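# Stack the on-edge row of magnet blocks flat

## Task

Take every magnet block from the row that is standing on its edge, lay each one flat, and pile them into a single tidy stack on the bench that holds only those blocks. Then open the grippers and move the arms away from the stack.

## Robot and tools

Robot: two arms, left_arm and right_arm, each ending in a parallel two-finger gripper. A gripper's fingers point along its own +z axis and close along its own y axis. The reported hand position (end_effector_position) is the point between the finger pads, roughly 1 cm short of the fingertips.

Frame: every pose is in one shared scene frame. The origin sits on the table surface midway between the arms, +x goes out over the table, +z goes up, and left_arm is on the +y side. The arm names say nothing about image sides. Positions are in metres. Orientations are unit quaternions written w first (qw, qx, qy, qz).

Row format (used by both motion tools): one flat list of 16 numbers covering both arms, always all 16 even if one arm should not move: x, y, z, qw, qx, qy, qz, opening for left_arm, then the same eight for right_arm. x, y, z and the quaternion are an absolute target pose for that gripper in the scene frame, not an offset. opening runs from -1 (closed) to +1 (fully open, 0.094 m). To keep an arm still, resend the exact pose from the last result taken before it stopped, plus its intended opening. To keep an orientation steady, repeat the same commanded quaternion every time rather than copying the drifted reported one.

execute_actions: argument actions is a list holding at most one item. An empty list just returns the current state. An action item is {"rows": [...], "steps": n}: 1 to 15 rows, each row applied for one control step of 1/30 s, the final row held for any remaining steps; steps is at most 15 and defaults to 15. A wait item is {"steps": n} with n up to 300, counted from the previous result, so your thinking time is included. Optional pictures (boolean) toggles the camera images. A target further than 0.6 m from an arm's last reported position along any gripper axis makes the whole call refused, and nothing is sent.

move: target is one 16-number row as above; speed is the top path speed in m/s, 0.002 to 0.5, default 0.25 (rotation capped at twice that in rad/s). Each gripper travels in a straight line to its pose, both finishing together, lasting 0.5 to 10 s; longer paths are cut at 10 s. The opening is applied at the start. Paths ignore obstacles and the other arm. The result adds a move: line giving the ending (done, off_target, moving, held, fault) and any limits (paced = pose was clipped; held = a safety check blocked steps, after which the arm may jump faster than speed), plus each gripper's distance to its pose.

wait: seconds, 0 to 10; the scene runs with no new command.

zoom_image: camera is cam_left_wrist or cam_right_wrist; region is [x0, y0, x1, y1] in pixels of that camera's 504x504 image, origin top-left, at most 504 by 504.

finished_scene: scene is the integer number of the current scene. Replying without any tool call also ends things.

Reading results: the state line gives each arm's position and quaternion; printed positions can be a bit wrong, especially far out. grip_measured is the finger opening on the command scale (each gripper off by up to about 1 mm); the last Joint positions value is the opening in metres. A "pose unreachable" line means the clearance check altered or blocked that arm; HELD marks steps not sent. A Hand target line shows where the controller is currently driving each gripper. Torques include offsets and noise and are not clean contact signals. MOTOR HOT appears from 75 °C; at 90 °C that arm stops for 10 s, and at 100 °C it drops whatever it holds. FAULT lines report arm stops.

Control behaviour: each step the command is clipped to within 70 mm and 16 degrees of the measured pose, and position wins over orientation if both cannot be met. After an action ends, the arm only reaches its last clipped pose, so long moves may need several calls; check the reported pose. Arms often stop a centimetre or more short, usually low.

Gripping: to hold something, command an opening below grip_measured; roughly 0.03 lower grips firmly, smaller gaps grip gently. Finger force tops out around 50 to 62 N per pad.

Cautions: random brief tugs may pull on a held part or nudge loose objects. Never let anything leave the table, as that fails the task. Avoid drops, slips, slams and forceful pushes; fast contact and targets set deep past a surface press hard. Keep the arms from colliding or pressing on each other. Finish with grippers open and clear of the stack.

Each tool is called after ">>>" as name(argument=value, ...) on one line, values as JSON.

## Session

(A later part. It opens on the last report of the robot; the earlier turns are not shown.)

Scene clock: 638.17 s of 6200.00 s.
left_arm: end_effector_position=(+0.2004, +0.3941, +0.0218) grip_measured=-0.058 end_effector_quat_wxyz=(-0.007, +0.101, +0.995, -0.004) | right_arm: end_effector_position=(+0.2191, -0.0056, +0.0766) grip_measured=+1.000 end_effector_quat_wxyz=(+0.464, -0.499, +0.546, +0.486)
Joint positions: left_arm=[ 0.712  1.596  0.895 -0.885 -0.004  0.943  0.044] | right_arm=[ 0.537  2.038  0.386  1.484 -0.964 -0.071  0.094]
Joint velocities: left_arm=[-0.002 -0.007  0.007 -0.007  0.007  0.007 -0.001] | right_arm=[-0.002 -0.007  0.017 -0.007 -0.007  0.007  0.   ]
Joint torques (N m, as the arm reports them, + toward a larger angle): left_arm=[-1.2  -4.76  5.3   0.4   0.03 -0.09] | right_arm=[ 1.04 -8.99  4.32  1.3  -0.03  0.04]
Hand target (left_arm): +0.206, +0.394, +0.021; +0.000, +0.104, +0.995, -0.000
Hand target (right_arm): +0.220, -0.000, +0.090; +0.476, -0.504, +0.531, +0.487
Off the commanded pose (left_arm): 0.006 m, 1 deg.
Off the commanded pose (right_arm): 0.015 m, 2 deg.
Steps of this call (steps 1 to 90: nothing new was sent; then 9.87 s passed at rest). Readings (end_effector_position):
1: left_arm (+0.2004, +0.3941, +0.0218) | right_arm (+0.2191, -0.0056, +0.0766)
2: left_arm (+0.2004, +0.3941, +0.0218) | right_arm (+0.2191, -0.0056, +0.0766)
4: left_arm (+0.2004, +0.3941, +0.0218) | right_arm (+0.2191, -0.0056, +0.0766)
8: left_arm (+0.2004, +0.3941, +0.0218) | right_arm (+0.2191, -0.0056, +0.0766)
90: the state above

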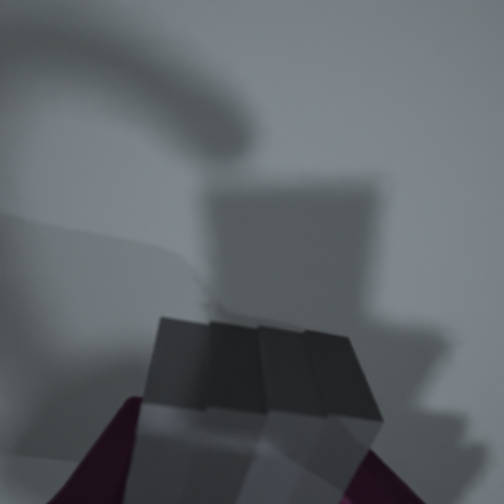

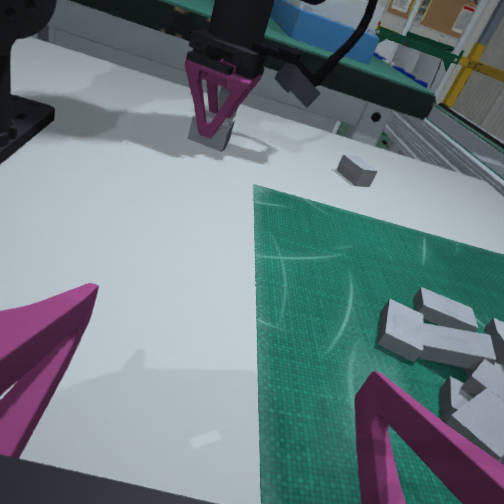

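>>> move(target=[0.206,0.394,0.09, 0,0.1045,0.9945,0, -0.13, 0.22,0.0,0.09, 0.476,-0.504,0.531,0.487, 1], speed=0.08)

Scene clock: 642.13 s of 6200.00 s.
left_arm: end_effector_position=(+0.1970, +0.3910, +0.0723) grip_measured=-0.058 end_effector_quat_wxyz=(-0.020, +0.101, +0.995, -0.020) | right_arm: end_effector_position=(+0.2191, -0.0056, +0.0766) grip_measured=+1.000 end_effector_quat_wxyz=(+0.464, -0.499, +0.546, +0.486)
Joint positions: left_arm=[ 0.712  1.546  1.057 -1.138 -0.004  0.943  0.044] | right_arm=[ 0.537  2.038  0.386  1.484 -0.964 -0.071  0.094]
Joint velocities: left_arm=[-0.012  0.007 -0.007  0.007 -0.007  0.037  0.   ] | right_arm=[ 0.007 -0.007  0.017  0.051  0.007  0.007  0.   ]
Joint torques (N m, as the arm reports them, + toward a larger angle): left_arm=[-1.1  -7.59  8.93  0.01  0.05 -0.07] | right_arm=[ 1.07 -9.05  4.38  1.32 -0.05  0.06]
Hand target (left_arm): +0.205, +0.394, +0.090; -0.000, +0.104, +0.995, -0.000
Hand target (right_arm): +0.220, -0.000, +0.090; +0.476, -0.504, +0.531, +0.487
Off the commanded pose (left_arm): 0.020 m, 3 deg.
Off the commanded pose (right_arm): 0.015 m, 2 deg.
move: off_target (left_arm, right_arm)

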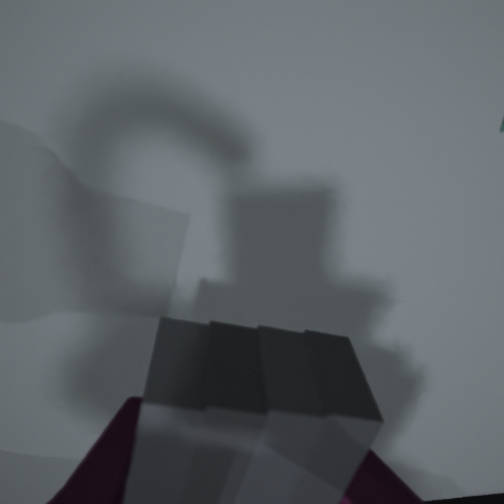

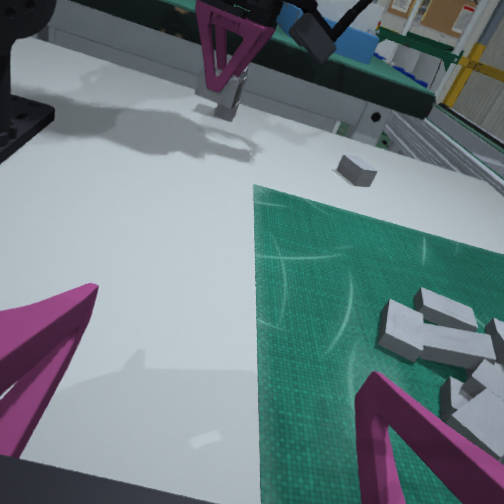

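>>> move(target=[0.232,0.275,0.08, 0,0.6428,0.766,0, -0.13, 0.22,0.0,0.09, 0.476,-0.504,0.531,0.487, 1], speed=0.1)

Scene clock: 655.47 s of 6200.00 s.
left_arm: end_effector_position=(+0.2269, +0.2768, +0.0716) grip_measured=-0.058 end_effector_quat_wxyz=(-0.018, +0.635, +0.772, -0.016) | right_arm: end_effector_position=(+0.2191, -0.0056, +0.0766) grip_measured=+1.000 end_effector_quat_wxyz=(+0.464, -0.499, +0.546, +0.486)
Joint positions: left_arm=[ 0.202  1.426  0.946 -1.138 -0.009  1.608  0.044] | right_arm=[ 0.537  2.038  0.386  1.484 -0.964 -0.071  0.094]
Joint velocities: left_arm=[-0.007 -0.002  0.007 -0.037 -0.022  0.037  0.   ] | right_arm=[-0.002 -0.017  0.002 -0.066  0.037  0.037  0.   ]
Joint torques (N m, as the arm reports them, + toward a larger angle): left_arm=[-1.05 -6.57  6.37  0.24  0.02  0.03] | right_arm=[ 1.04 -8.99  4.4   1.3  -0.07  0.06]
Hand target (left_arm): +0.233, +0.275, +0.080; -0.002, +0.643, +0.766, +0.004
Hand target (right_arm): +0.220, -0.000, +0.090; +0.476, -0.504, +0.531, +0.487
Off the commanded pose (left_arm): 0.010 m, 3 deg.
Off the commanded pose (right_arm): 0.015 m, 2 deg.
After step 90, 4.03 s passed at rest.
move: off_target (left_arm, right_arm)

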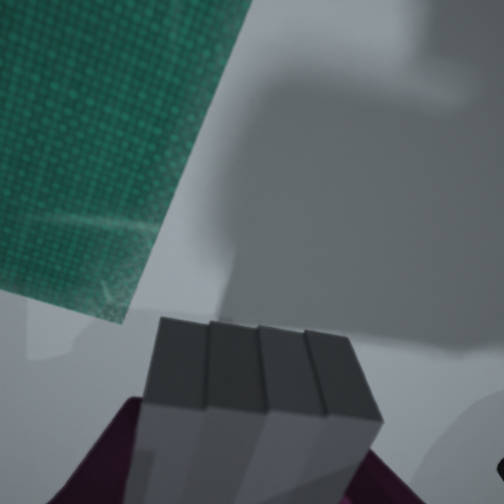

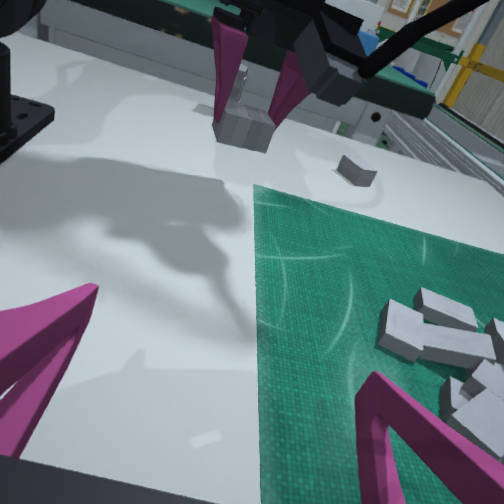

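>>> move(target=[0.232,0.275,0.026, 0,0.6428,0.766,0, -0.13, 0.22,0.0,0.09, 0.476,-0.504,0.531,0.487, 1], speed=0.05)

Scene clock: 669.40 s of 6200.00 s.
left_arm: end_effector_position=(+0.2260, +0.2766, +0.0241) grip_measured=-0.058 end_effector_quat_wxyz=(-0.010, +0.638, +0.770, -0.005) | right_arm: end_effector_position=(+0.2191, -0.0056, +0.0766) grip_measured=+1.000 end_effector_quat_wxyz=(+0.464, -0.499, +0.546, +0.486)
Joint positions: left_arm=[ 0.202  1.463  0.778 -0.906 -0.009  1.616  0.044] | right_arm=[ 0.537  2.038  0.386  1.484 -0.964 -0.071  0.094]
Joint velocities: left_arm=[-0.002 -0.012 -0.022  0.007  0.007  0.007  0.001] | right_arm=[ 0.007  0.002  0.007 -0.037  0.037  0.007  0.   ]
Joint torques (N m, as the arm reports them, + toward a larger angle): left_arm=[-0.58 -3.84  6.    0.33  0.07  0.02] | right_arm=[ 1.01 -9.03  4.34  1.32 -0.05  0.06]
Hand target (left_arm): +0.232, +0.275, +0.026; +0.000, +0.643, +0.766, -0.000
Hand target (right_arm): +0.220, -0.000, +0.090; +0.476, -0.504, +0.531, +0.487
Off the commanded pose (left_arm): 0.006 m, 1 deg.
Off the commanded pose (right_arm): 0.015 m, 2 deg.
After step 90, 9.50 s passed at rest.
move: off_target (right_arm)

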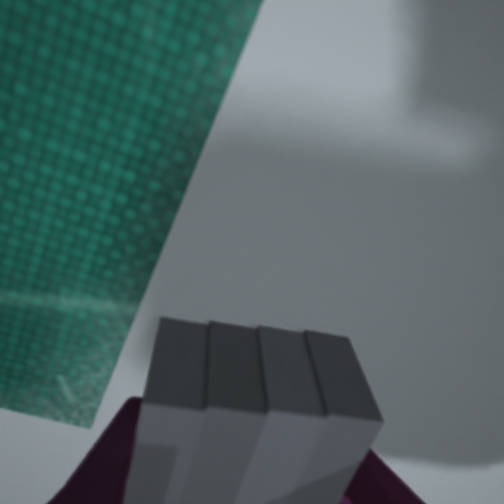

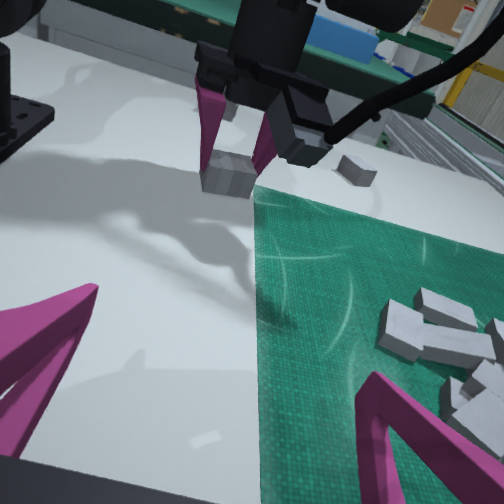

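>>> move(target=[0.232,0.275,0.021, 0,0.6428,0.766,0, -0.13, 0.22,0.0,0.09, 0.476,-0.504,0.531,0.487, 1], speed=0.03)

>>> execute_actions(actions=[{"rows": [[0.232,0.275,0.021, 0,0.6428,0.766,0, -0.05, 0.22,0.0,0.09, 0.476,-0.504,0.531,0.487, 1],[0.232,0.275,0.021, 0,0.6428,0.766,0, -0.05, 0.22,0.0,0.09, 0.476,-0.504,0.531,0.487, 1],[0.232,0.275,0.021, 0,0.6428,0.766,0, -0.05, 0.22,0.0,0.09, 0.476,-0.504,0.531,0.487, 1],[0.232,0.275,0.021, 0,0.6428,0.766,0, -0.05, 0.22,0.0,0.09, 0.476,-0.504,0.531,0.487, 1],[0.232,0.275,0.021, 0,0.6428,0.766,0, 0.0, 0.22,0.0,0.09, 0.476,-0.504,0.531,0.487, 1],[0.232,0.275,0.021, 0,0.6428,0.766,0, 0.0, 0.22,0.0,0.09, 0.476,-0.504,0.531,0.487, 1],[0.232,0.275,0.021, 0,0.6428,0.766,0, 0.0, 0.22,0.0,0.09, 0.476,-0.504,0.531,0.487, 1],[0.232,0.275,0.021, 0,0.6428,0.766,0, 0.15, 0.22,0.0,0.09, 0.476,-0.504,0.531,0.487, 1]], "steps": 15}])

Scene clock: 678.37 s of 6200.00 s.
left_arm: end_effector_position=(+0.2258, +0.2765, +0.0220) grip_measured=-0.058 end_effector_quat_wxyz=(-0.009, +0.638, +0.770, -0.004) | right_arm: end_effector_position=(+0.2191, -0.0056, +0.0766) grip_measured=+1.000 end_effector_quat_wxyz=(+0.464, -0.499, +0.546, +0.486)
Joint positions: left_arm=[ 0.202  1.463  0.769 -0.894 -0.009  1.616  0.044] | right_arm=[ 0.537  2.038  0.386  1.484 -0.964 -0.071  0.094]
Joint velocities: left_arm=[-0.002 -0.027  0.002 -0.022  0.007  0.022  0.   ] | right_arm=[-0.017  0.017 -0.002 -0.007  0.037  0.037  0.   ]
Joint torques (N m, as the arm reports them, + toward a larger angle): left_arm=[-0.62 -3.05  5.68  0.42  0.09  0.01] | right_arm=[ 1.03 -9.05  4.32  1.33 -0.06  0.06]
Hand target (left_arm): +0.232, +0.275, +0.021; +0.000, +0.643, +0.766, -0.000
Hand target (right_arm): +0.220, -0.000, +0.090; +0.476, -0.504, +0.531, +0.487
Off the commanded pose (left_arm): 0.006 m, 1 deg.
Off the commanded pose (right_arm): 0.015 m, 2 deg.
After step 90, 5.10 s passed at rest.
move: off_target (right_arm)

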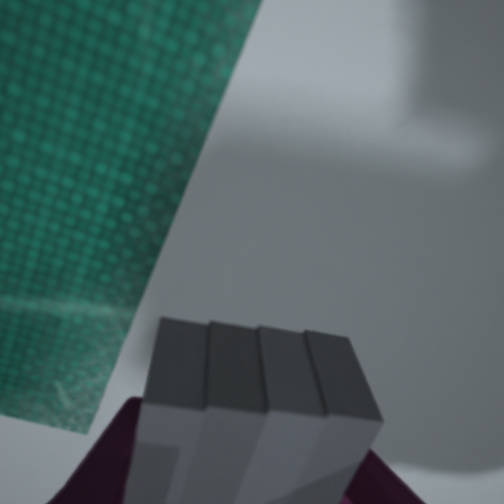

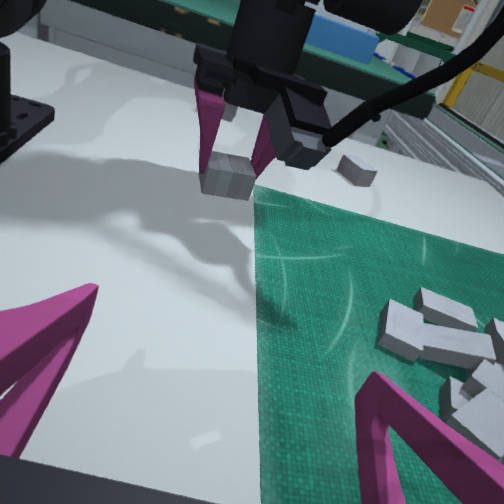

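Scene clock: 678.87 s of 6200.00 s.
left_arm: end_effector_position=(+0.2276, +0.2769, +0.0220) grip_measured=+0.148 end_effector_quat_wxyz=(-0.006, +0.638, +0.770, -0.001) | right_arm: end_effector_position=(+0.2191, -0.0056, +0.0766) grip_measured=+1.000 end_effector_quat_wxyz=(+0.464, -0.499, +0.546, +0.486)
Joint positions: left_arm=[ 0.202  1.463  0.769 -0.886 -0.009  1.616  0.054] | right_arm=[ 0.537  2.038  0.386  1.484 -0.964 -0.071  0.094]
Joint velocities: left_arm=[-0.012 -0.007 -0.002  0.081 -0.007  0.051 -0.   ] | right_arm=[ 0.002 -0.007 -0.007  0.022 -0.037 -0.066  0.   ]
Joint torques (N m, as the arm reports them, + toward a larger angle): left_arm=[-0.62 -3.14  5.67  0.36  0.06  0.01] | right_arm=[ 0.92 -9.04  4.36  1.33 -0.06  0.04]
Hand target (left_arm): +0.232, +0.275, +0.021; +0.000, +0.643, +0.766, -0.000
Hand target (right_arm): +0.220, -0.000, +0.090; +0.476, -0.504, +0.531, +0.487
Off the commanded pose (left_arm): 0.005 m, 1 deg.
Off the commanded pose (right_arm): 0.015 m, 2 deg.
Steps of this call (steps 1 to 15: all 15 steps of this action). Readings (end_effector_position):
1: left_arm (+0.2258, +0.2765, +0.0220) | right_arm (+0.2191, -0.0056, +0.0766)
2: left_arm (+0.2258, +0.2765, +0.0220) | right_arm (+0.2191, -0.0056, +0.0766)
4: left_arm (+0.2258, +0.2765, +0.0220) | right_arm (+0.2191, -0.0056, +0.0766)
8: left_arm (+0.2261, +0.2766, +0.0220) | right_arm (+0.2191, -0.0056, +0.0766)
15: the state above

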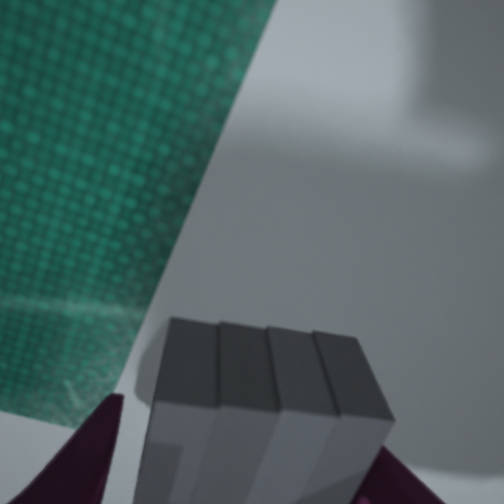

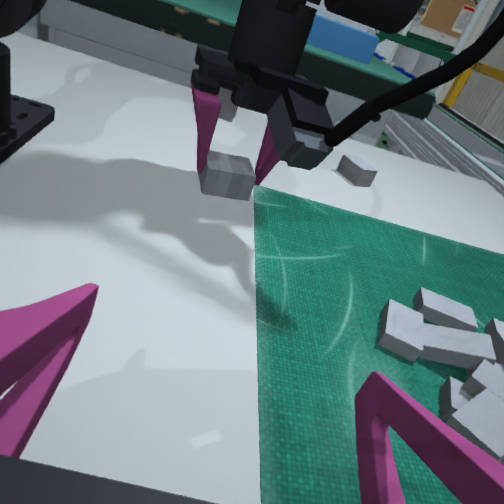

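>>> zoom_image(camera="cam_left_wrist", region=[120,290,420,504])

Region (120, 290, 420, 504) of cam_left_wrist's 504x504 image, scaled by 1.680, with more detail than that image has; it fills the top 360 rows of this view, and the rest is white.

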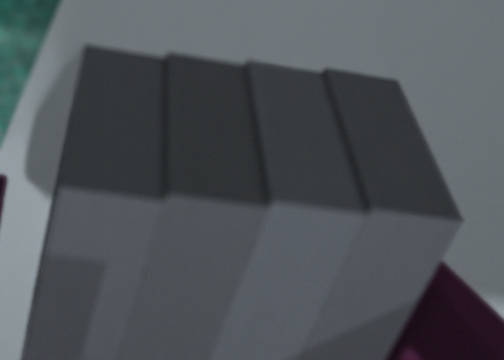

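>>> move(target=[0.232,0.275,0.085, 0,0.6428,0.766,0, 0.3, 0.22,0.0,0.09, 0.476,-0.504,0.531,0.487, 1], speed=0.12)

>>> move(target=[0.226,0.277,0.08, -0.2578,-0.0842,0.9622,-0.0226, 0.3, 0.22,0.0,0.09, 0.476,-0.504,0.531,0.487, 1], speed=0.25)

Scene clock: 742.70 s of 6200.00 s.
left_arm: end_effector_position=(+0.2275, +0.2769, +0.0739) grip_measured=+0.298 end_effector_quat_wxyz=(-0.013, +0.638, +0.770, -0.009) | right_arm: end_effector_position=(+0.2191, -0.0056, +0.0766) grip_measured=+1.000 end_effector_quat_wxyz=(+0.464, -0.499, +0.546, +0.486)
Joint positions: left_arm=[ 0.202  1.409  0.941 -1.133 -0.009  1.616  0.061] | right_arm=[ 0.537  2.038  0.386  1.484 -0.964 -0.071  0.094]
Joint velocities: left_arm=[-0.002  0.002  0.012 -0.095  0.051  0.037  0.   ] | right_arm=[ 0.002  0.002 -0.012  0.037 -0.007  0.022  0.   ]
Joint torques (N m, as the arm reports them, + toward a larger angle): left_arm=[-0.58 -5.48  8.03  0.01  0.09  0.  ] | right_arm=[ 1.02 -9.02  4.37  1.33 -0.05  0.07]
Hand target (left_arm): +0.232, +0.275, +0.085; -0.000, +0.643, +0.766, -0.000
Hand target (right_arm): +0.220, -0.000, +0.090; +0.476, -0.504, +0.531, +0.487
Off the commanded pose (left_arm): 0.012 m, 2 deg.
Off the commanded pose (right_arm): 0.015 m, 2 deg.
After step 90, 59.70 s passed at rest.
move: off_target (left_arm, right_arm)

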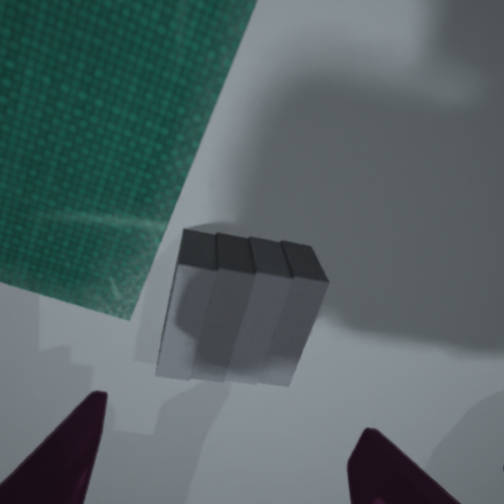

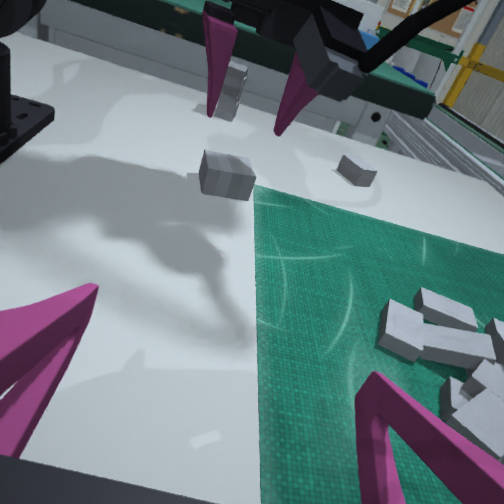

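Scene clock: 746.50 s of 6200.00 s.
left_arm: end_effector_position=(+0.2232, +0.2757, +0.0752) grip_measured=+0.298 end_effector_quat_wxyz=(-0.260, -0.071, +0.963, -0.016) | right_arm: end_effector_position=(+0.2191, -0.0056, +0.0766) grip_measured=+1.000 end_effector_quat_wxyz=(+0.464, -0.499, +0.546, +0.486)
Joint positions: left_arm=[ 0.177  1.867  1.299 -1.529 -0.037  0.05   0.061] | right_arm=[ 0.537  2.038  0.386  1.484 -0.964 -0.071  0.094]
Joint velocities: left_arm=[-0.002  0.007 -0.002 -0.022  0.022 -0.066  0.001] | right_arm=[ 0.012 -0.007 -0.007 -0.007  0.007 -0.007  0.   ]
Joint torques (N m, as the arm reports them, + toward a larger angle): left_arm=[ 0.86 -6.39  7.13 -0.8   0.06 -0.09] | right_arm=[ 0.96 -9.11  4.45  1.33 -0.04  0.04]
Hand target (left_arm): +0.226, +0.277, +0.080; -0.258, -0.081, +0.963, -0.020
Hand target (right_arm): +0.220, -0.000, +0.090; +0.476, -0.504, +0.531, +0.487
Off the commanded pose (left_arm): 0.006 m, 2 deg.
Off the commanded pose (right_arm): 0.015 m, 2 deg.
move: off_target (right_arm)

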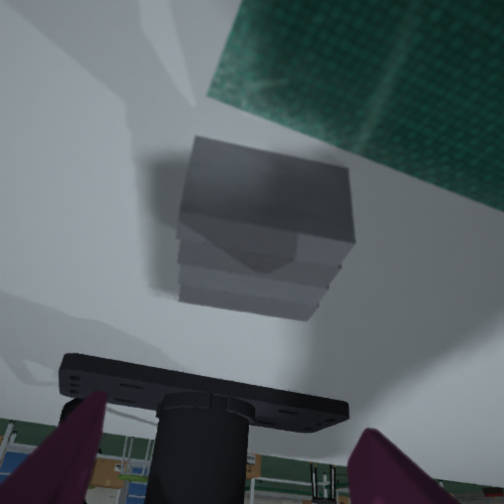

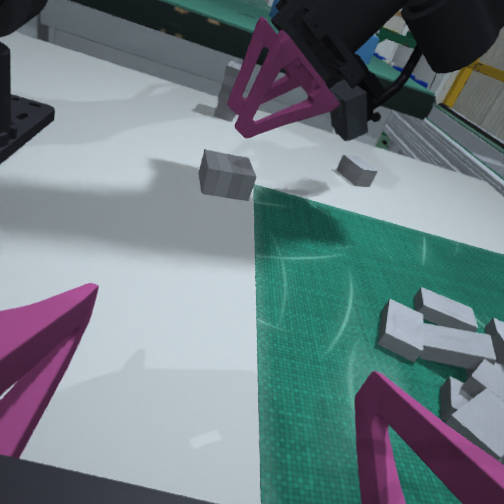

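>>> move(target=[0.225,0.272,0.05, -0.2578,-0.0842,0.9622,-0.0226, 0.3, 0.22,0.0,0.09, 0.476,-0.504,0.531,0.487, 1], speed=0.08)

Scene clock: 753.40 s of 6200.00 s.
left_arm: end_effector_position=(+0.2233, +0.2734, +0.0523) grip_measured=+0.298 end_effector_quat_wxyz=(-0.262, -0.080, +0.962, -0.020) | right_arm: end_effector_position=(+0.2191, -0.0056, +0.0766) grip_measured=+1.000 end_effector_quat_wxyz=(+0.464, -0.499, +0.546, +0.486)
Joint positions: left_arm=[ 0.177  1.903  1.247 -1.446 -0.024  0.034  0.061] | right_arm=[ 0.537  2.038  0.386  1.484 -0.964 -0.071  0.094]
Joint velocities: left_arm=[-0.007 -0.002 -0.012 -0.066 -0.022  0.007 -0.   ] | right_arm=[-0.012 -0.002 -0.007  0.007 -0.007  0.022  0.   ]
Joint torques (N m, as the arm reports them, + toward a larger angle): left_arm=[-0.08 -6.75  4.21 -0.53  0.06 -0.08] | right_arm=[ 0.96 -9.06  4.41  1.33 -0.07  0.05]
Hand target (left_arm): +0.225, +0.272, +0.050; -0.258, -0.084, +0.962, -0.023
Hand target (right_arm): +0.220, -0.000, +0.090; +0.476, -0.504, +0.531, +0.487
Off the commanded pose (left_arm): 0.003 m, 1 deg.
Off the commanded pose (right_arm): 0.015 m, 2 deg.
After step 90, 3.00 s passed at rest.
move: off_target (right_arm)

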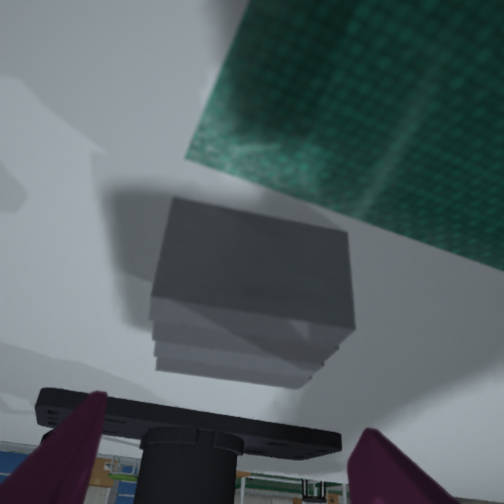

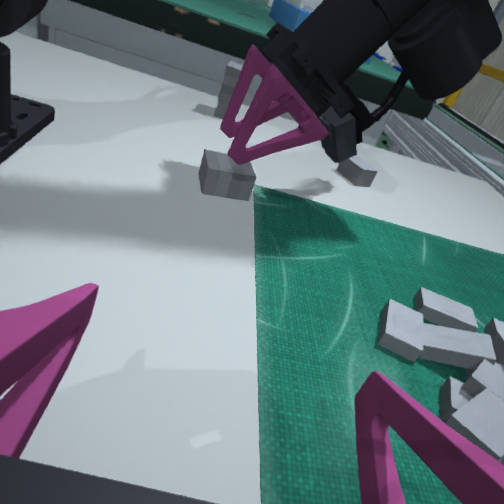

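>>> move(target=[0.217,0.270,0.030, -0.2578,-0.0842,0.9622,-0.0226, 0.3, 0.22,0.0,0.09, 0.476,-0.504,0.531,0.487, 1], speed=0.06)

>>> zoom_image(camera="cam_right_wrist", region=[150,60,350,240])

Scene clock: 763.87 s of 6200.00 s.
left_arm: end_effector_position=(+0.2161, +0.2717, +0.0335) grip_measured=+0.298 end_effector_quat_wxyz=(-0.259, -0.081, +0.962, -0.020) | right_arm: end_effector_position=(+0.2191, -0.0056, +0.0766) grip_measured=+1.000 end_effector_quat_wxyz=(+0.464, -0.499, +0.546, +0.486)
Joint positions: left_arm=[ 0.177  1.903  1.167 -1.36  -0.023  0.033  0.061] | right_arm=[ 0.537  2.038  0.386  1.484 -0.964 -0.071  0.094]
Joint velocities: left_arm=[ 0.007 -0.002  0.002 -0.022 -0.095 -0.007 -0.001] | right_arm=[ 0.002  0.002 -0.007  0.051 -0.022 -0.037  0.   ]
Joint torques (N m, as the arm reports them, + toward a larger angle): left_arm=[-0.2  -6.14  3.91 -0.48  0.07 -0.13] | right_arm=[ 1.1  -9.02  4.45  1.33 -0.06  0.06]
Hand target (left_arm): +0.217, +0.270, +0.030; -0.258, -0.084, +0.962, -0.023
Hand target (right_arm): +0.220, -0.000, +0.090; +0.476, -0.504, +0.531, +0.487
Off the commanded pose (left_arm): 0.004 m, 1 deg.
Off the commanded pose (right_arm): 0.015 m, 2 deg.
After step 90, 6.57 s passed at rest.
move: off_target (right_arm)

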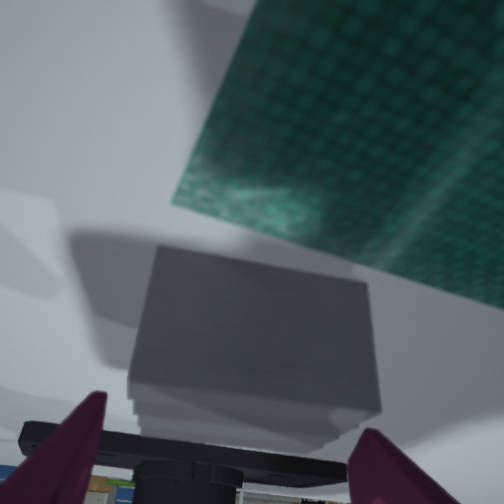

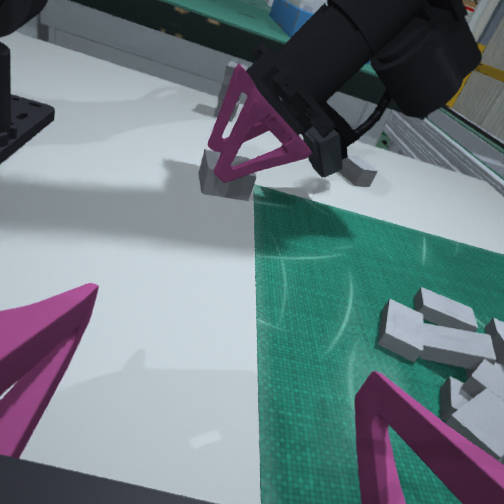

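Region (150, 60, 350, 240) of cam_right_wrist's 504x504 image, scaled by 2.520, with more detail than that image has; it fills the top 454 rows of this view, and the rest is white.

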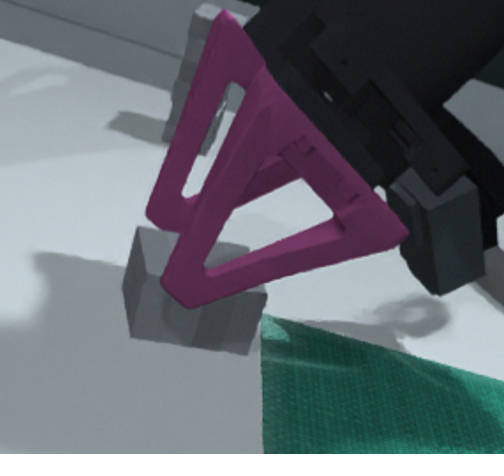

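>>> move(target=[0.212,0.263,0.031, -0.2578,-0.0842,0.9622,-0.0226, 0.3, 0.22,0.0,0.09, 0.476,-0.504,0.531,0.487, 1], speed=0.04)

Scene clock: 774.90 s of 6200.00 s.
left_arm: end_effector_position=(+0.2093, +0.2663, +0.0304) grip_measured=+0.298 end_effector_quat_wxyz=(-0.269, -0.084, +0.959, -0.022) | right_arm: end_effector_position=(+0.2191, -0.0056, +0.0766) grip_measured=+1.000 end_effector_quat_wxyz=(+0.464, -0.499, +0.546, +0.486)
Joint positions: left_arm=[ 0.166  1.903  1.141 -1.355 -0.014  0.016  0.061] | right_arm=[ 0.537  2.038  0.386  1.484 -0.964 -0.071  0.094]
Joint velocities: left_arm=[-0.002  0.017  0.002 -0.022 -0.022  0.007 -0.001] | right_arm=[ 0.002  0.002 -0.002 -0.007  0.022 -0.007  0.   ]
Joint torques (N m, as the arm reports them, + toward a larger angle): left_arm=[-1.05 -7.78  3.77 -0.52  0.07 -0.09] | right_arm=[ 1.03 -9.07  4.36  1.31 -0.04  0.07]
Hand target (left_arm): +0.212, +0.263, +0.031; -0.258, -0.084, +0.962, -0.023
Hand target (right_arm): +0.220, -0.000, +0.090; +0.476, -0.504, +0.531, +0.487
Off the commanded pose (left_arm): 0.004 m, 1 deg.
Off the commanded pose (right_arm): 0.015 m, 2 deg.
After step 90, 7.27 s passed at rest.
move: off_target (right_arm)

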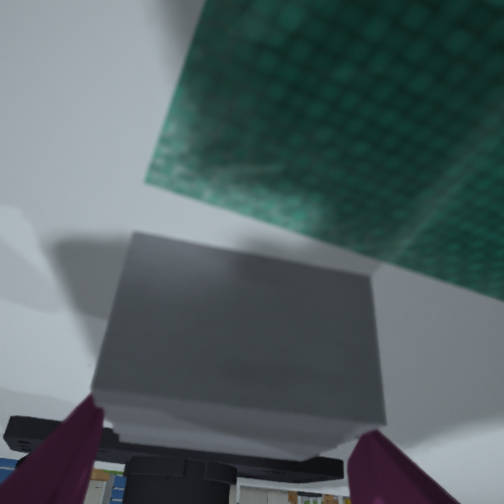

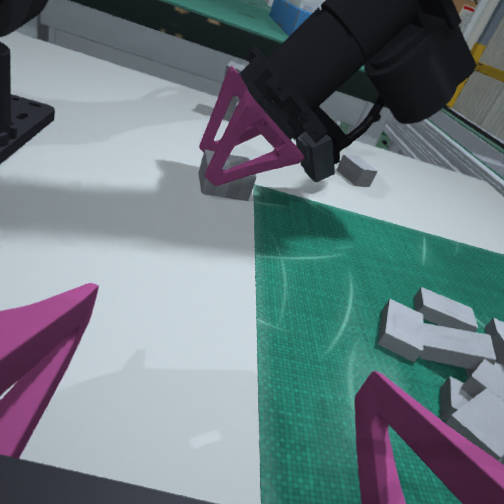

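>>> move(target=[0.212,0.263,0.018, -0.2578,-0.0842,0.9622,-0.0226, 0.3, 0.22,0.0,0.09, 0.476,-0.504,0.531,0.487, 1], speed=0.04)

>>> zoom_image(camera="cam_right_wrist", region=[150,60,350,240])

Scene clock: 780.00 s of 6200.00 s.
left_arm: end_effector_position=(+0.2114, +0.2666, +0.0219) grip_measured=+0.298 end_effector_quat_wxyz=(-0.257, -0.085, +0.962, -0.021) | right_arm: end_effector_position=(+0.2191, -0.0056, +0.0766) grip_measured=+1.000 end_effector_quat_wxyz=(+0.464, -0.499, +0.546, +0.486)
Joint positions: left_arm=[ 0.166  1.903  1.116 -1.306 -0.013  0.015  0.061] | right_arm=[ 0.537  2.038  0.386  1.484 -0.964 -0.071  0.094]
Joint velocities: left_arm=[-0.002  0.002 -0.007  0.007  0.007 -0.007  0.001] | right_arm=[-0.007 -0.007  0.017  0.007 -0.007  0.007  0.   ]
Joint torques (N m, as the arm reports them, + toward a larger angle): left_arm=[-1.07 -5.75  3.78 -0.52  0.08 -0.1 ] | right_arm=[ 0.94 -9.07  4.38  1.31 -0.06  0.06]
Hand target (left_arm): +0.212, +0.263, +0.018; -0.258, -0.084, +0.962, -0.023
Hand target (right_arm): +0.220, -0.000, +0.090; +0.476, -0.504, +0.531, +0.487
Off the commanded pose (left_arm): 0.005 m, 0 deg.
Off the commanded pose (right_arm): 0.015 m, 2 deg.
After step 90, 1.23 s passed at rest.
move: off_target (right_arm)

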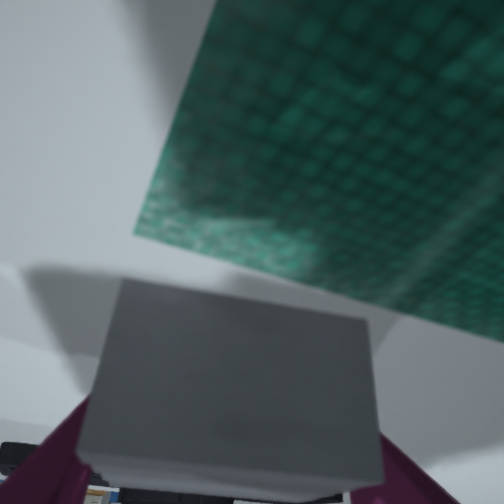

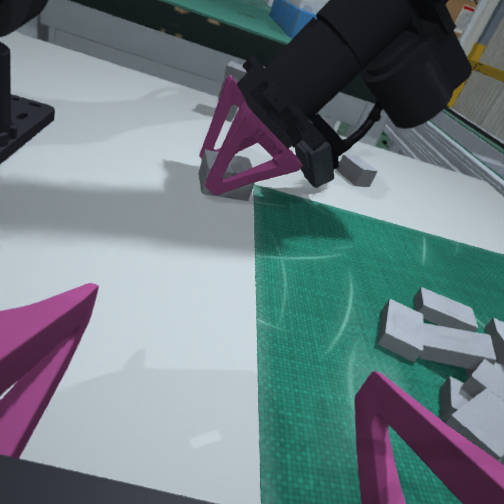

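Region (150, 60, 350, 240) of cam_right_wrist's 504x504 image, scaled by 2.520, with more detail than that image has; it fills the top 454 rows of this view, and the rest is white.

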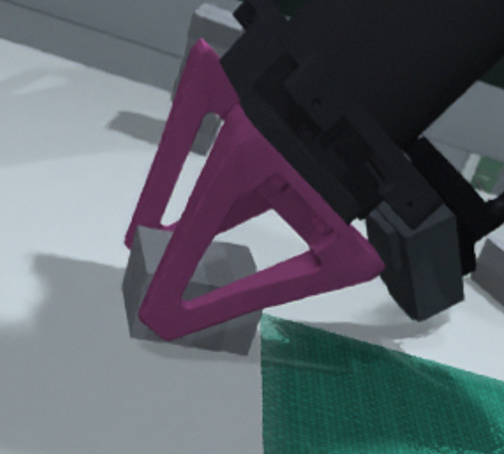

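>>> move(target=[0.212,0.263,0.012, -0.2578,-0.0842,0.9622,-0.0226, 0.3, 0.22,0.0,0.09, 0.476,-0.504,0.531,0.487, 1], speed=0.03)

>>> zoom_image(camera="cam_right_wrist", region=[150,60,350,240])

Scene clock: 787.67 s of 6200.00 s.
left_arm: end_effector_position=(+0.2106, +0.2665, +0.0148) grip_measured=+0.298 end_effector_quat_wxyz=(-0.260, -0.085, +0.962, -0.021) | right_arm: end_effector_position=(+0.2191, -0.0056, +0.0766) grip_measured=+1.000 end_effector_quat_wxyz=(+0.464, -0.499, +0.546, +0.486)
Joint positions: left_arm=[ 0.166  1.921  1.105 -1.283 -0.013  0.015  0.061] | right_arm=[ 0.537  2.038  0.386  1.484 -0.964 -0.071  0.094]
Joint velocities: left_arm=[-0.007 -0.012 -0.007  0.081  0.007 -0.022  0.001] | right_arm=[ 0.012 -0.002 -0.002 -0.022  0.022 -0.037  0.   ]
Joint torques (N m, as the arm reports them, + toward a larger angle): left_arm=[-1.06 -6.28  3.67 -0.48  0.07 -0.09] | right_arm=[ 1.02 -8.99  4.32  1.32 -0.07  0.06]
Hand target (left_arm): +0.212, +0.263, +0.012; -0.258, -0.084, +0.962, -0.023
Hand target (right_arm): +0.220, -0.000, +0.090; +0.476, -0.504, +0.531, +0.487
Off the commanded pose (left_arm): 0.005 m, 0 deg.
Off the commanded pose (right_arm): 0.015 m, 2 deg.
After step 90, 3.77 s passed at rest.
move: off_target (right_arm)

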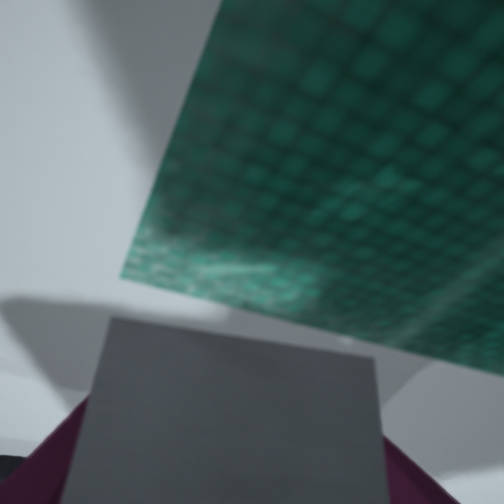

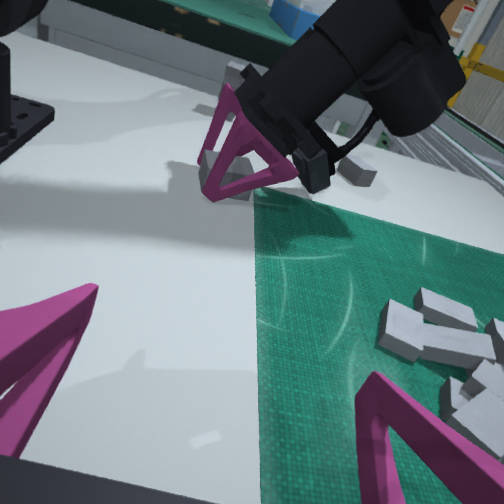

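Region (150, 60, 350, 240) of cam_right_wrist's 504x504 image, scaled by 2.520, with more detail than that image has; it fills the top 454 rows of this view, and the rest is white.

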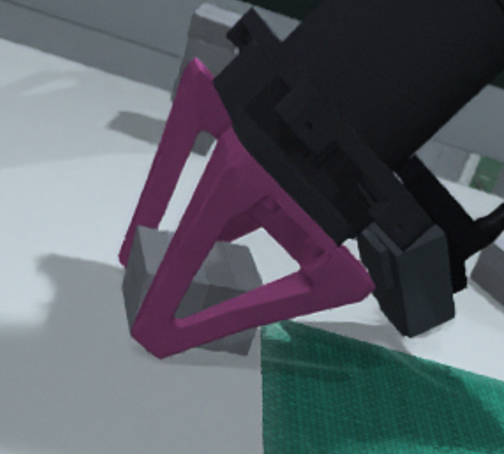

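>>> execute_actions(actions=[{"rows": [[0.212,0.263,0.012, -0.2578,-0.0842,0.9622,-0.0226, 0.15, 0.22,0.0,0.09, 0.476,-0.504,0.531,0.487, 1],[0.212,0.263,0.012, -0.2578,-0.0842,0.9622,-0.0226, 0.1, 0.22,0.0,0.09, 0.476,-0.504,0.531,0.487, 1],[0.212,0.263,0.012, -0.2578,-0.0842,0.9622,-0.0226, 0.05, 0.22,0.0,0.09, 0.476,-0.504,0.531,0.487, 1],[0.212,0.263,0.012, -0.2578,-0.0842,0.9622,-0.0226, 0.0, 0.22,0.0,0.09, 0.476,-0.504,0.531,0.487, 1],[0.212,0.263,0.012, -0.2578,-0.0842,0.9622,-0.0226, -0.03, 0.22,0.0,0.09, 0.476,-0.504,0.531,0.487, 1],[0.212,0.263,0.012, -0.2578,-0.0842,0.9622,-0.0226, -0.06, 0.22,0.0,0.09, 0.476,-0.504,0.531,0.487, 1],[0.212,0.263,0.012, -0.2578,-0.0842,0.9622,-0.0226, -0.08, 0.22,0.0,0.09, 0.476,-0.504,0.531,0.487, 1],[0.212,0.263,0.012, -0.2578,-0.0842,0.9622,-0.0226, -0.10, 0.22,0.0,0.09, 0.476,-0.504,0.531,0.487, 1],[0.212,0.263,0.012, -0.2578,-0.0842,0.9622,-0.0226, -0.12, 0.22,0.0,0.09, 0.476,-0.504,0.531,0.487, 1],[0.212,0.263,0.012, -0.2578,-0.0842,0.9622,-0.0226, -0.14, 0.22,0.0,0.09, 0.476,-0.504,0.531,0.487, 1],[0.212,0.263,0.012, -0.2578,-0.0842,0.9622,-0.0226, -0.16, 0.22,0.0,0.09, 0.476,-0.504,0.531,0.487, 1]], "steps": 15}])

Scene clock: 796.23 s of 6200.00 s.
left_arm: end_effector_position=(+0.2110, +0.2670, +0.0145) grip_measured=-0.109 end_effector_quat_wxyz=(-0.259, -0.086, +0.962, -0.020) | right_arm: end_effector_position=(+0.2191, -0.0056, +0.0766) grip_measured=+1.000 end_effector_quat_wxyz=(+0.464, -0.499, +0.546, +0.486)
Joint positions: left_arm=[ 0.166  1.921  1.105 -1.281 -0.016  0.013  0.042] | right_arm=[ 0.537  2.038  0.386  1.484 -0.964 -0.071  0.094]
Joint velocities: left_arm=[-0.012 -0.007 -0.007 -0.037 -0.007 -0.022  0.   ] | right_arm=[-0.002 -0.002 -0.007  0.007 -0.051 -0.007  0.   ]
Joint torques (N m, as the arm reports them, + toward a larger angle): left_arm=[-1.02 -6.38  3.66 -0.5   0.11 -0.06] | right_arm=[ 0.95 -8.99  4.39  1.32 -0.04  0.07]
Hand target (left_arm): +0.212, +0.263, +0.012; -0.258, -0.084, +0.962, -0.023
Hand target (right_arm): +0.220, -0.000, +0.090; +0.476, -0.504, +0.531, +0.487
Off the commanded pose (left_arm): 0.005 m, 0 deg.
Off the commanded pose (right_arm): 0.015 m, 2 deg.
Steps of this call (steps 1 to 90: nothing new was sent; then 5.07 s passed at rest; steps 91 to 105: all 15 steps of this action). Readings (end_effector_position):
91: left_arm (+0.2110, +0.2665, +0.0146) | right_arm (+0.2191, -0.0056, +0.0766)
92: left_arm (+0.2109, +0.2666, +0.0146) | right_arm (+0.2191, -0.0056, +0.0766)
94: left_arm (+0.2109, +0.2669, +0.0146) | right_arm (+0.2191, -0.0056, +0.0766)
98: left_arm (+0.2109, +0.2670, +0.0146) | right_arm (+0.2191, -0.0056, +0.0766)
105: the state above

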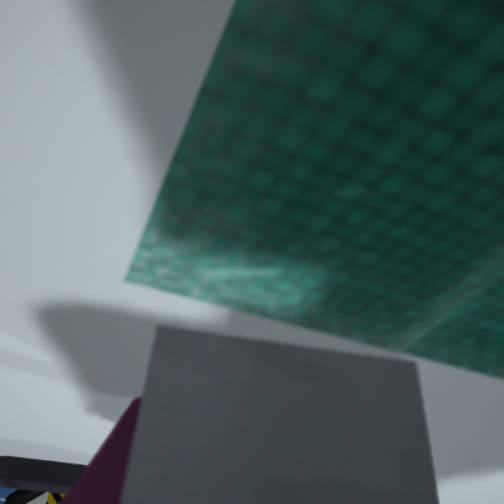

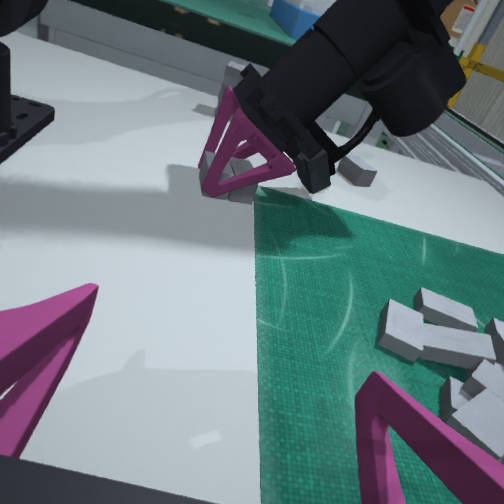

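>>> zoom_image(camera="cam_right_wrist", region=[170,100,310,230])

>>> execute_actions(actions=[])

Region (170, 100, 310, 230) of cam_right_wrist's 504x504 image, scaled by 3.600, with more detail than that image has; it fills the top 468 rows of this view, and the rest is white.

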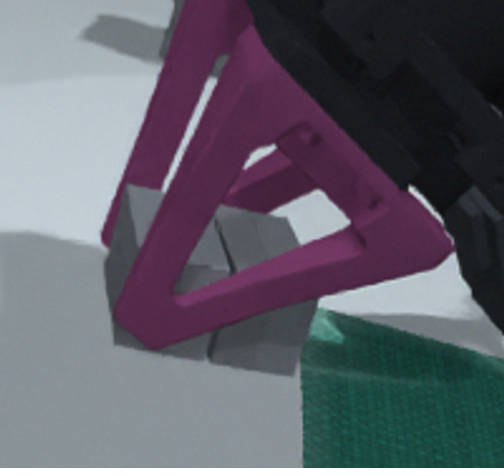

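Scene clock: 800.97 s of 6200.00 s.
left_arm: end_effector_position=(+0.2110, +0.2670, +0.0145) grip_measured=-0.109 end_effector_quat_wxyz=(-0.259, -0.086, +0.962, -0.020) | right_arm: end_effector_position=(+0.2191, -0.0056, +0.0766) grip_measured=+1.000 end_effector_quat_wxyz=(+0.464, -0.499, +0.546, +0.486)
Joint positions: left_arm=[ 0.166  1.921  1.105 -1.281 -0.016  0.013  0.042] | right_arm=[ 0.537  2.038  0.386  1.484 -0.964 -0.071  0.094]
Joint velocities: left_arm=[ 0.012  0.002 -0.007 -0.037  0.007  0.037 -0.   ] | right_arm=[-0.002 -0.017 -0.002  0.037 -0.022  0.007  0.   ]
Joint torques (N m, as the arm reports them, + toward a larger angle): left_arm=[-1.06 -6.31  3.72 -0.48  0.1  -0.07] | right_arm=[ 0.98 -8.98  4.4   1.3  -0.04  0.06]
Hand target (left_arm): +0.212, +0.263, +0.012; -0.258, -0.084, +0.962, -0.023
Hand target (right_arm): +0.220, -0.000, +0.090; +0.476, -0.504, +0.531, +0.487
Off the commanded pose (left_arm): 0.005 m, 0 deg.
Off the commanded pose (right_arm): 0.015 m, 2 deg.
Steps of this call (steps 1 to 90: nothing new was sent; then 1.73 s passed at rest). Readings (end_effector_position):
1: left_arm (+0.2110, +0.2670, +0.0145) | right_arm (+0.2191, -0.0056, +0.0766)
2: left_arm (+0.2110, +0.2670, +0.0145) | right_arm (+0.2191, -0.0056, +0.0766)
4: left_arm (+0.2110, +0.2670, +0.0145) | right_arm (+0.2191, -0.0056, +0.0766)
8: left_arm (+0.2110, +0.2670, +0.0145) | right_arm (+0.2191, -0.0056, +0.0766)
90: the state above

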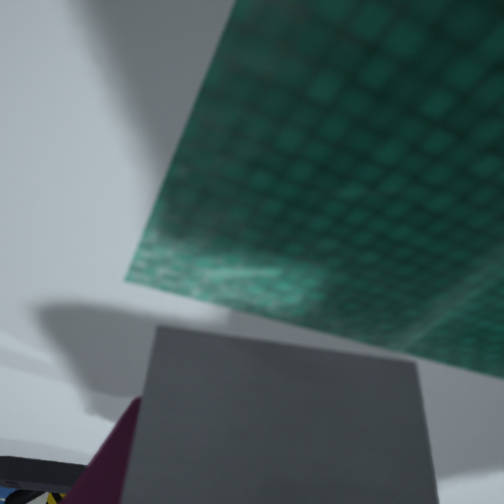

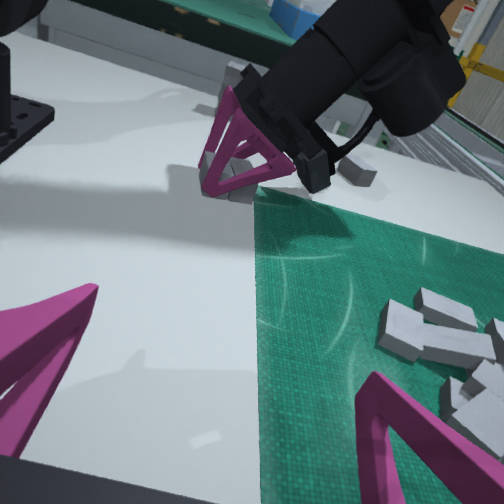

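>>> move(target=[0.212,0.263,0.05, -0.2578,-0.0842,0.9622,-0.0226, -0.16, 0.22,0.0,0.09, 0.476,-0.504,0.531,0.487, 1], speed=0.03)

>>> zoom_image(camera="cam_right_wrist", region=[150,60,350,240])

Scene clock: 833.97 s of 6200.00 s.
left_arm: end_effector_position=(+0.2083, +0.2661, +0.0356) grip_measured=-0.109 end_effector_quat_wxyz=(-0.267, -0.086, +0.960, -0.021) | right_arm: end_effector_position=(+0.2191, -0.0056, +0.0766) grip_measured=+1.000 end_effector_quat_wxyz=(+0.464, -0.499, +0.546, +0.486)
Joint positions: left_arm=[ 0.166  1.886  1.144 -1.371 -0.013  0.013  0.042] | right_arm=[ 0.537  2.038  0.386  1.484 -0.964 -0.071  0.094]
Joint velocities: left_arm=[ 0.017 -0.012 -0.012 -0.11  -0.007  0.037 -0.001] | right_arm=[-0.007 -0.012 -0.007  0.051  0.051  0.081  0.   ]
Joint torques (N m, as the arm reports them, + toward a larger angle): left_arm=[-0.98 -9.07  6.89 -1.04  0.08 -0.06] | right_arm=[ 0.97 -8.98  4.36  1.33 -0.06  0.05]
Hand target (left_arm): +0.212, +0.263, +0.050; -0.258, -0.084, +0.962, -0.023
Hand target (right_arm): +0.220, -0.000, +0.090; +0.476, -0.504, +0.531, +0.487
Off the commanded pose (left_arm): 0.015 m, 1 deg.
Off the commanded pose (right_arm): 0.015 m, 2 deg.
After step 90, 28.47 s passed at rest.
move: off_target (left_arm, right_arm)

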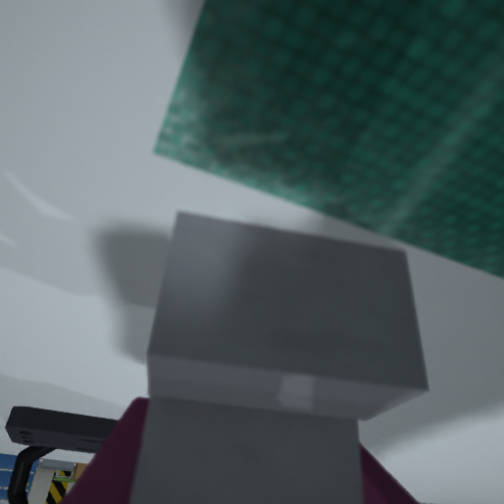

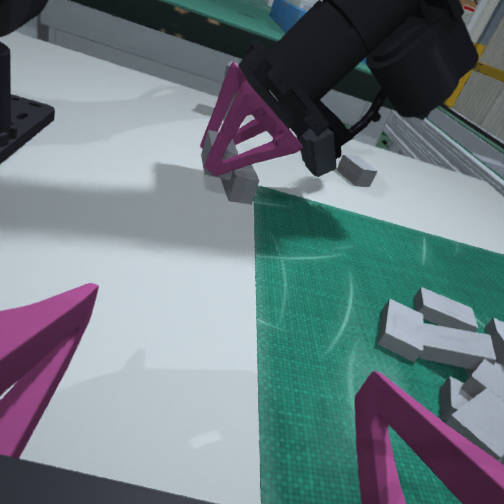

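Region (150, 60, 350, 240) of cam_right_wrist's 504x504 image, scaled by 2.520, with more detail than that image has; it fills the top 454 rows of this view, and the rest is white.

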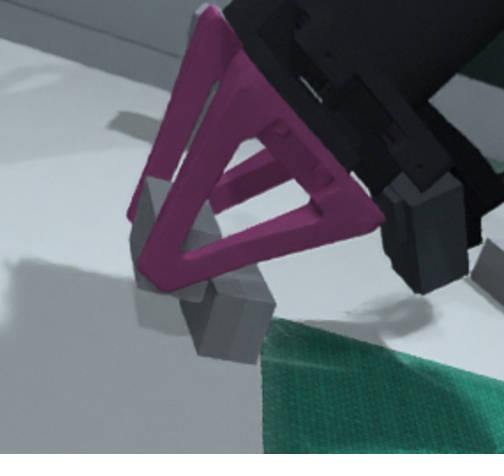

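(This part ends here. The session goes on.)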